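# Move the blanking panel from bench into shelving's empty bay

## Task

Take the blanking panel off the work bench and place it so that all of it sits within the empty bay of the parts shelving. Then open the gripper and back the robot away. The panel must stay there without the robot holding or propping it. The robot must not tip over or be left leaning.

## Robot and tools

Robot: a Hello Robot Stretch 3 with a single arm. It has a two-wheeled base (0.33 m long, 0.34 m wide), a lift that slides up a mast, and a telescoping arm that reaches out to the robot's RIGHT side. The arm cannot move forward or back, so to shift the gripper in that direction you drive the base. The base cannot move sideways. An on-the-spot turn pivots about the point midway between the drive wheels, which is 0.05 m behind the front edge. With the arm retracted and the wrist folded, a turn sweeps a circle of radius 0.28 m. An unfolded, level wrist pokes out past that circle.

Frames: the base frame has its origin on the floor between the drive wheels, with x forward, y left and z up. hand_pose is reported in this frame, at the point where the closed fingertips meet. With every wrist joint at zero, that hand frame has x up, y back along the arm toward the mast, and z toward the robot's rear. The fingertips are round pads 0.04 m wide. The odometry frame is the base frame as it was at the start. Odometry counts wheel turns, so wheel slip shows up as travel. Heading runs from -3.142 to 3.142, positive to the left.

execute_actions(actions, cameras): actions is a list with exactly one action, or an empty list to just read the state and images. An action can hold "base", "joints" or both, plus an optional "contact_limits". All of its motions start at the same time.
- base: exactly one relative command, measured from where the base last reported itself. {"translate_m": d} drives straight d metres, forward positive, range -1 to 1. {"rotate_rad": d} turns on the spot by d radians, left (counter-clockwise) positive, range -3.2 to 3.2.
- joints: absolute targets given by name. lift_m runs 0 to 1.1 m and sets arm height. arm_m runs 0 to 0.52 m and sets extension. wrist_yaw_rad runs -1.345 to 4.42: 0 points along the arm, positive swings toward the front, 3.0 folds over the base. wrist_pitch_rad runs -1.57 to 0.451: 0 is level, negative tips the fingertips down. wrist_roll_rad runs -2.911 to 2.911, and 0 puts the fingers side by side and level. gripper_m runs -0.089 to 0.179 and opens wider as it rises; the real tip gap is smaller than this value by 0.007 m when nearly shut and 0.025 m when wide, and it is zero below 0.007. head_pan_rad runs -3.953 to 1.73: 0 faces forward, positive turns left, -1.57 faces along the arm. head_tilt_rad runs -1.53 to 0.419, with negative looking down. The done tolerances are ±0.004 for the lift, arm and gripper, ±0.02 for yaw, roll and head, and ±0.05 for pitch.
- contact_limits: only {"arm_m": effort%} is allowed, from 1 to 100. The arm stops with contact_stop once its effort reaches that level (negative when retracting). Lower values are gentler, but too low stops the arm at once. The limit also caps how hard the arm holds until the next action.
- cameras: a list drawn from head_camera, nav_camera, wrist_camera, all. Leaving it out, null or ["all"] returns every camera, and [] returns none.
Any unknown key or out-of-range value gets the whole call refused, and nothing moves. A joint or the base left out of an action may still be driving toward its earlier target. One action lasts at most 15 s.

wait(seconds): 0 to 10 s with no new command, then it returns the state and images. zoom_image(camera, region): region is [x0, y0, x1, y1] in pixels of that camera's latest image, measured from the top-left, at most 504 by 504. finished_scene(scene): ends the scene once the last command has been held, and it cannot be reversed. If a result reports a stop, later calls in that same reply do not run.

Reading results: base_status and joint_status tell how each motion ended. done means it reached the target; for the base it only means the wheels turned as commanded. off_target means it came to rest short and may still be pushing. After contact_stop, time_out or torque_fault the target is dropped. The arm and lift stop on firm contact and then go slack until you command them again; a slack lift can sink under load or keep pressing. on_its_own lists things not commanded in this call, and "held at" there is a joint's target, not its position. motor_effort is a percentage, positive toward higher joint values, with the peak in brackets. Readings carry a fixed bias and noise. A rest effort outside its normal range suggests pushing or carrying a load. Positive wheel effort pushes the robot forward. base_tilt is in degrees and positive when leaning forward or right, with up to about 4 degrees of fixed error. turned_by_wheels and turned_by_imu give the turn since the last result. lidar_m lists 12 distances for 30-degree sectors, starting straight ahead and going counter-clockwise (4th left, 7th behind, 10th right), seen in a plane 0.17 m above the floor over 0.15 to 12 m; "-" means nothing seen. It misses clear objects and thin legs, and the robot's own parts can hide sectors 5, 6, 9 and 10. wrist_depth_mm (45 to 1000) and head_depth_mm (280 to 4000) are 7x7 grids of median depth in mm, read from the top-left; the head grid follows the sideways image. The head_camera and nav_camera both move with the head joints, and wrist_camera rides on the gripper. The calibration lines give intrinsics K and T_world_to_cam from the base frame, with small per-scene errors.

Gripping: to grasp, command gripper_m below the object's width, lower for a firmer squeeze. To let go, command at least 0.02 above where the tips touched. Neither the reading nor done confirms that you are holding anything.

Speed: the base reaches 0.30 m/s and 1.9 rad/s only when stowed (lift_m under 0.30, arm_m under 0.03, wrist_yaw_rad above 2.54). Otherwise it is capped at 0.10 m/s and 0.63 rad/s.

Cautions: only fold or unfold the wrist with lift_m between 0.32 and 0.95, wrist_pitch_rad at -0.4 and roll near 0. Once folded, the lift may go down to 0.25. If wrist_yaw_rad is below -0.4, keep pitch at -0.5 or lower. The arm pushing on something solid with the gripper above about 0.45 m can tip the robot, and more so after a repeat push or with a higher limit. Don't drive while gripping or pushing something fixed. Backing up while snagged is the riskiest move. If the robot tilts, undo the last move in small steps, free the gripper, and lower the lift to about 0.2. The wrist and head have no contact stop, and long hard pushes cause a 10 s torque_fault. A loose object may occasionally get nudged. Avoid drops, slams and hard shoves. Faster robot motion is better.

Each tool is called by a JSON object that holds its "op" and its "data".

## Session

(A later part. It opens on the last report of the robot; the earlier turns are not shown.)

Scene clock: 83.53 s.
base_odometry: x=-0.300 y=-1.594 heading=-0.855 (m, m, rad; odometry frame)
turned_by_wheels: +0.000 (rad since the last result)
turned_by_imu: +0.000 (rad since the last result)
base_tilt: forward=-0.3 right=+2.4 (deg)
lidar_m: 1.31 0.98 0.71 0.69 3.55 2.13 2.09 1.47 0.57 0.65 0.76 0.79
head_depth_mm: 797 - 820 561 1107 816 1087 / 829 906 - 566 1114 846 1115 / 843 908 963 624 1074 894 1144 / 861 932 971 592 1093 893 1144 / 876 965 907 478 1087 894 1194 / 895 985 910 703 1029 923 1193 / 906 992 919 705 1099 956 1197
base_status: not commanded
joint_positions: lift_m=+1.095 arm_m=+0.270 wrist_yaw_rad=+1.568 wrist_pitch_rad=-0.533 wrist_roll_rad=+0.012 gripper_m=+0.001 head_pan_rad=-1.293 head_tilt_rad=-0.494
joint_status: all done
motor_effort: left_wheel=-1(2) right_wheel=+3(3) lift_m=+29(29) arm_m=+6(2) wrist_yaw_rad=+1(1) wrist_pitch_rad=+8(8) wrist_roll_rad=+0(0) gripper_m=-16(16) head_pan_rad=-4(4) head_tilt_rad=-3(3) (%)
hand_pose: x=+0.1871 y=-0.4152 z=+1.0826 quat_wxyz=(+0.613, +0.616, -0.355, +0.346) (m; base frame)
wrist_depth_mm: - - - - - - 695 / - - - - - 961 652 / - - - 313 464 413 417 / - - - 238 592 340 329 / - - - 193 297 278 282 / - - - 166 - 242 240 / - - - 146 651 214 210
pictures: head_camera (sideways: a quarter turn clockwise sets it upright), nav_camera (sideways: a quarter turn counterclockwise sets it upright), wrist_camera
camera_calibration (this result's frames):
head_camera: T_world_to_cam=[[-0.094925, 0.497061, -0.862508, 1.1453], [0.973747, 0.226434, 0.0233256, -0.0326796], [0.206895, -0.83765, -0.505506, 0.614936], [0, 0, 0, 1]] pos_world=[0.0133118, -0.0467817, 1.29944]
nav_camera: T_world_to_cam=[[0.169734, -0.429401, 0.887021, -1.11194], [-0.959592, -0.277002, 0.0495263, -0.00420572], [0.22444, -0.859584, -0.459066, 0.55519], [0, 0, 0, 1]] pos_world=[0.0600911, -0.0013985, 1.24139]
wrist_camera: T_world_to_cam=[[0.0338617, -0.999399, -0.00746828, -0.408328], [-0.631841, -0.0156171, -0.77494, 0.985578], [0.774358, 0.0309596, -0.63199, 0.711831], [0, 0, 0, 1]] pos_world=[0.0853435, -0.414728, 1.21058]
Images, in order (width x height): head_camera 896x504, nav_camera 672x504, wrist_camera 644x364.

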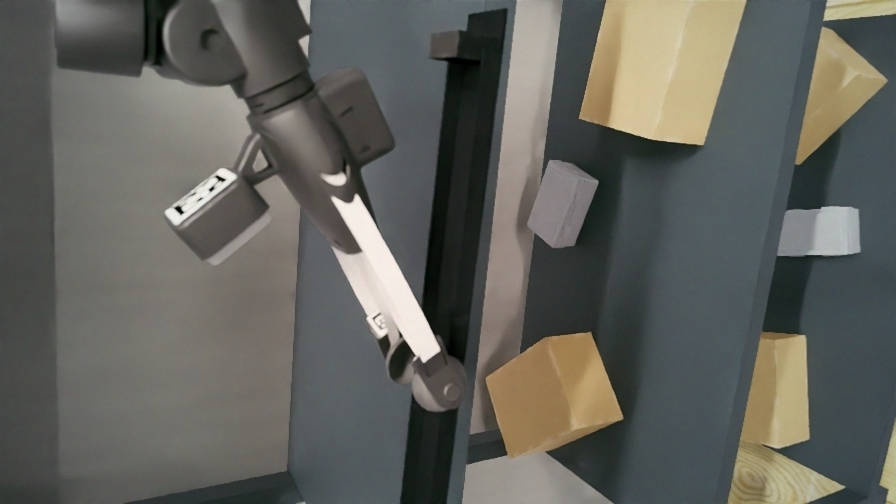

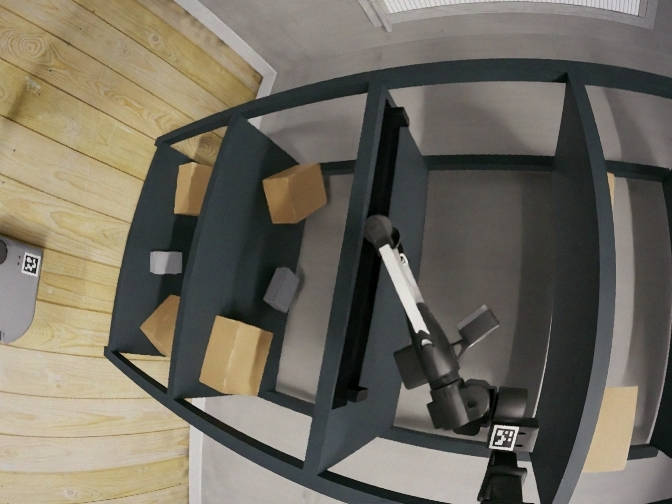

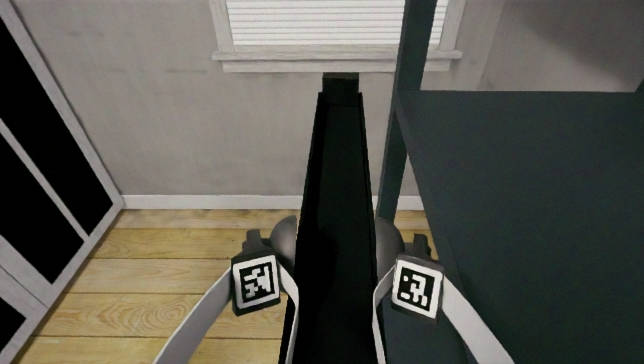

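{"op": "execute_actions", "data": {"actions": [{"joints":{"arm_m":0.51}}], "cameras": []}}

{"op": "execute_actions", "data": {"actions": [{"joints":{"lift_m":1.031}}], "cameras": []}}

{"op": "execute_actions", "data": {"actions": [{"joints":{"gripper_m":0.09}}], "cameras": []}}

{"op": "execute_actions", "data": {"actions": [{"joints":{"lift_m":1.08}}], "cameras": []}}

{"op": "execute_actions", "data": {"actions": [{"joints":{"arm_m":0.03}}], "cameras": ["nav_camera","head_camera"]}}

Scene clock: 89.07 s.
base_odometry: x=-0.300 y=-1.594 heading=-0.855 (m, m, rad; odometry frame)
turned_by_wheels: +0.000 (rad since the last result)
turned_by_imu: +0.000 (rad since the last result)
base_tilt: forward=-0.3 right=+2.4 (deg)
lidar_m: 1.31 0.98 0.71 0.69 3.53 2.14 2.09 1.47 0.58 0.65 0.77 0.79
head_depth_mm: 795 913 877 589 1111 820 1088 / 827 886 883 592 1109 843 1106 / 841 929 778 622 1080 890 1142 / 858 943 738 626 1094 896 1140 / 875 964 840 660 1084 898 1200 / 891 985 846 665 1026 924 1185 / 911 990 798 704 1100 955 1201
base_status: not commanded
joint_positions: lift_m=+1.095 arm_m=+0.510 wrist_yaw_rad=+1.568 wrist_pitch_rad=-0.533 wrist_roll_rad=+0.012 gripper_m=+0.001 head_pan_rad=-1.293 head_tilt_rad=-0.494
joint_status: all done
motor_effort: left_wheel=-2(3) right_wheel=+3(2) lift_m=+28(28) arm_m=+6(7) wrist_yaw_rad=+2(1) wrist_pitch_rad=+8(8) wrist_roll_rad=+0(0) gripper_m=-16(16) head_pan_rad=-4(4) head_tilt_rad=-3(3) (%)
hand_pose: x=+0.1871 y=-0.6552 z=+1.0826 quat_wxyz=(+0.613, +0.616, -0.355, +0.346) (m; base frame)
wrist_depth_mm: - - - - - 622 418 / - - - - - 512 420 / - - - 320 416 412 395 / - - 349 239 331 334 331 / - - 286 193 283 281 281 / - - 251 166 - 239 238 / - 222 211 145 208 210 208
pictures: none
No camera images: the call's "cameras" was empty. Leave "cameras" out to get every camera's image.

Scene clock: 90.47 s.
base_odometry: x=-0.300 y=-1.594 heading=-0.855 (m, m, rad; odometry frame)
turned_by_wheels: +0.000 (rad since the last result)
turned_by_imu: +0.000 (rad since the last result)
base_tilt: forward=-0.4 right=+2.5 (deg)
lidar_m: 1.31 0.98 0.71 0.68 3.52 2.14 2.08 1.47 0.57 0.65 0.77 0.79
head_depth_mm: 809 - 851 588 1106 818 1086 / 830 901 776 592 1110 845 1112 / 843 913 831 621 1077 891 1142 / 855 946 967 625 1094 892 1145 / 874 965 902 660 1079 895 1197 / 891 982 911 667 1025 925 1189 / 909 991 914 706 1101 955 1199
base_status: not commanded
joint_positions: lift_m=+1.031 arm_m=+0.510 wrist_yaw_rad=+1.568 wrist_pitch_rad=-0.533 wrist_roll_rad=+0.012 gripper_m=+0.001 head_pan_rad=-1.293 head_tilt_rad=-0.494
joint_status: all done
motor_effort: left_wheel=-2(2) right_wheel=+3(3) lift_m=+23(23) arm_m=+6(6) wrist_yaw_rad=+2(2) wrist_pitch_rad=+8(8) wrist_roll_rad=+0(0) gripper_m=-16(16) head_pan_rad=-4(4) head_tilt_rad=-3(3) (%)
hand_pose: x=+0.1871 y=-0.6552 z=+1.0189 quat_wxyz=(+0.613, +0.616, -0.355, +0.346) (m; base frame)
wrist_depth_mm: - - - - - 630 418 / - - 459 395 391 390 382 / - - 298 289 298 296 292 / - - 239 231 238 237 235 / - 207 204 194 204 196 198 / - 173 177 167 - 169 167 / - 150 150 146 147 148 148
pictures: none
No camera images: the call's "cameras" was empty. Leave "cameras" out to get every camera's image.

Scene clock: 91.87 s.
base_odometry: x=-0.300 y=-1.594 heading=-0.855 (m, m, rad; odometry frame)
turned_by_wheels: +0.000 (rad since the last result)
turned_by_imu: +0.000 (rad since the last result)
base_tilt: forward=-0.3 right=+2.6 (deg)
lidar_m: 1.31 0.98 0.71 0.69 3.52 2.14 2.09 1.47 0.57 0.65 0.76 0.79
head_depth_mm: 810 - 853 588 1113 817 1089 / 829 901 774 591 1110 843 1110 / 843 917 830 623 1078 890 1143 / 856 944 968 626 1091 891 1145 / 877 966 903 660 1083 894 1200 / 893 983 910 664 1026 922 1184 / 913 990 916 705 1099 957 1198
base_status: not commanded
joint_positions: lift_m=+1.031 arm_m=+0.510 wrist_yaw_rad=+1.568 wrist_pitch_rad=-0.530 wrist_roll_rad=+0.012 gripper_m=+0.090 head_pan_rad=-1.293 head_tilt_rad=-0.494
joint_status: all done
motor_effort: left_wheel=-2(3) right_wheel=+3(3) lift_m=+22(23) arm_m=+6(6) wrist_yaw_rad=+2(1) wrist_pitch_rad=+7(8) wrist_roll_rad=+0(0) gripper_m=+1(81) head_pan_rad=-3(4) head_tilt_rad=-3(2) (%)
hand_pose: x=+0.1875 y=-0.6552 z=+1.0194 quat_wxyz=(+0.612, +0.615, -0.356, +0.347) (m; base frame)
wrist_depth_mm: - - - - - 637 421 / - - 460 398 399 393 379 / - - 302 293 296 295 294 / - - 242 235 238 235 236 / - 210 207 197 198 200 198 / - 173 167 168 167 171 171 / - 151 150 147 149 150 149
pictures: none
No camera images: the call's "cameras" was empty. Leave "cameras" out to get every camera's image.

Scene clock: 93.13 s.
base_odometry: x=-0.300 y=-1.594 heading=-0.855 (m, m, rad; odometry frame)
turned_by_wheels: +0.000 (rad since the last result)
turned_by_imu: +0.000 (rad since the last result)
base_tilt: forward=-0.3 right=+2.4 (deg)
lidar_m: 1.31 0.98 0.71 0.68 3.51 2.14 2.08 1.47 0.57 0.65 0.76 0.79
head_depth_mm: 795 910 882 588 1114 818 1088 / 824 887 827 591 1116 842 1106 / 842 918 832 624 1078 892 1141 / 859 941 835 626 1093 889 1149 / 874 962 906 662 1088 894 1194 / 893 986 910 666 1023 925 1189 / 910 989 919 704 1098 954 1200
base_status: not commanded
joint_positions: lift_m=+1.080 arm_m=+0.510 wrist_yaw_rad=+1.568 wrist_pitch_rad=-0.529 wrist_roll_rad=+0.012 gripper_m=+0.090 head_pan_rad=-1.293 head_tilt_rad=-0.494
joint_status: all done
motor_effort: left_wheel=-3(2) right_wheel=+3(3) lift_m=+28(24) arm_m=+6(6) wrist_yaw_rad=+1(2) wrist_pitch_rad=+7(7) wrist_roll_rad=+0(0) gripper_m=+1(1) head_pan_rad=-4(4) head_tilt_rad=-3(3) (%)
hand_pose: x=+0.1876 y=-0.6552 z=+1.0683 quat_wxyz=(+0.612, +0.615, -0.356, +0.347) (m; base frame)
wrist_depth_mm: - - - - - 615 416 / - - - - - 490 421 / - - 437 391 390 388 380 / - - 319 313 317 311 312 / - - 275 260 262 263 260 / - - 220 223 224 224 222 / - 209 199 196 197 197 196
pictures: none
No camera images: the call's "cameras" was empty. Leave "cameras" out to get every camera's image.

Scene clock: 97.83 s.
base_odometry: x=-0.300 y=-1.594 heading=-0.855 (m, m, rad; odometry frame)
turned_by_wheels: +0.000 (rad since the last result)
turned_by_imu: +0.000 (rad since the last result)
base_tilt: forward=-0.5 right=+2.4 (deg)
lidar_m: 1.31 0.98 0.71 0.69 3.51 2.13 2.09 1.47 0.57 0.65 0.77 0.79
head_depth_mm: 813 886 - - - 820 1086 / 828 908 887 593 - - 1111 / 846 927 894 622 - - 1162 / 861 946 898 643 - 826 1144 / 875 966 971 - - - 1201 / 897 985 913 - 1042 939 1171 / 908 988 916 705 1383 926 1176
base_status: not commanded
joint_positions: lift_m=+1.080 arm_m=+0.030 wrist_yaw_rad=+1.569 wrist_pitch_rad=-0.529 wrist_roll_rad=+0.012 gripper_m=+0.090 head_pan_rad=-1.293 head_tilt_rad=-0.494
joint_status: all done
motor_effort: left_wheel=-2(2) right_wheel=+3(3) lift_m=+28(28) arm_m=-6(5) wrist_yaw_rad=+1(2) wrist_pitch_rad=+7(7) wrist_roll_rad=+0(0) gripper_m=+0(0) head_pan_rad=-4(4) head_tilt_rad=-3(3) (%)
hand_pose: x=+0.1876 y=-0.1758 z=+1.0683 quat_wxyz=(+0.612, +0.615, -0.356, +0.347) (m; base frame)
wrist_depth_mm: 950 - - - - - 838 / 963 - - - - - 494 / 958 - - - - - 422 / 963 - - - - - 965 / 942 - - - - - 942 / 937 - - - - 724 650 / 952 - - - - 662 614
pictures: head_camera (sideways: a quarter turn clockwise sets it upright), nav_camera (sideways: a quarter turn counterclockwise sets it upright)
camera_calibration (this result's frames):
head_camera: T_world_to_cam=[[-0.0949166, 0.497085, -0.862495, 1.14528], [0.973754, 0.226405, 0.0233243, -0.032678], [0.206868, -0.837644, -0.505528, 0.614964], [0, 0, 0, 1]] pos_world=[0.0133104, -0.0467818, 1.29944]
nav_camera: T_world_to_cam=[[0.169728, -0.429427, 0.887009, -1.11192], [-0.9596, -0.276975, 0.0495262, -0.00420555], [0.224412, -0.85958, -0.459089, 0.55522], [0, 0, 0, 1]] pos_world=[0.0600907, -0.00139859, 1.24139]
Images, in order (width x height): head_camera 896x504, nav_camera 672x504.

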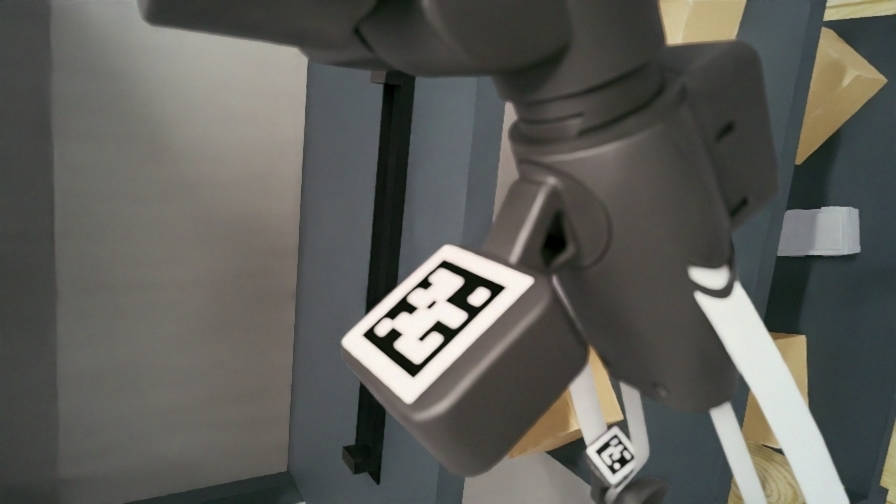

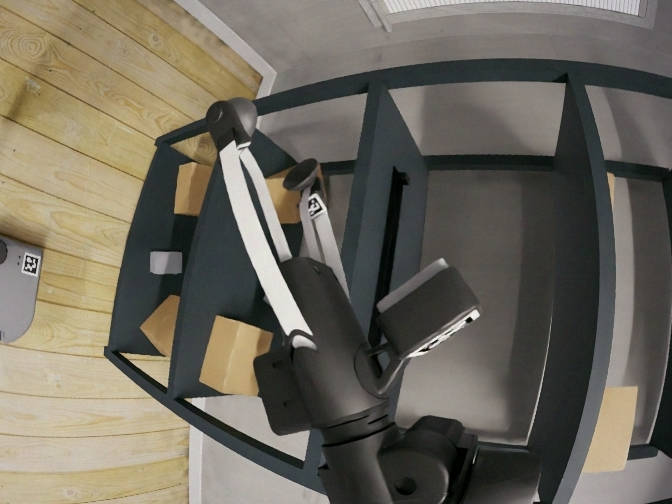

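{"op": "finished_scene", "data": {"scene": 2}}

The scene is finished: the task was done.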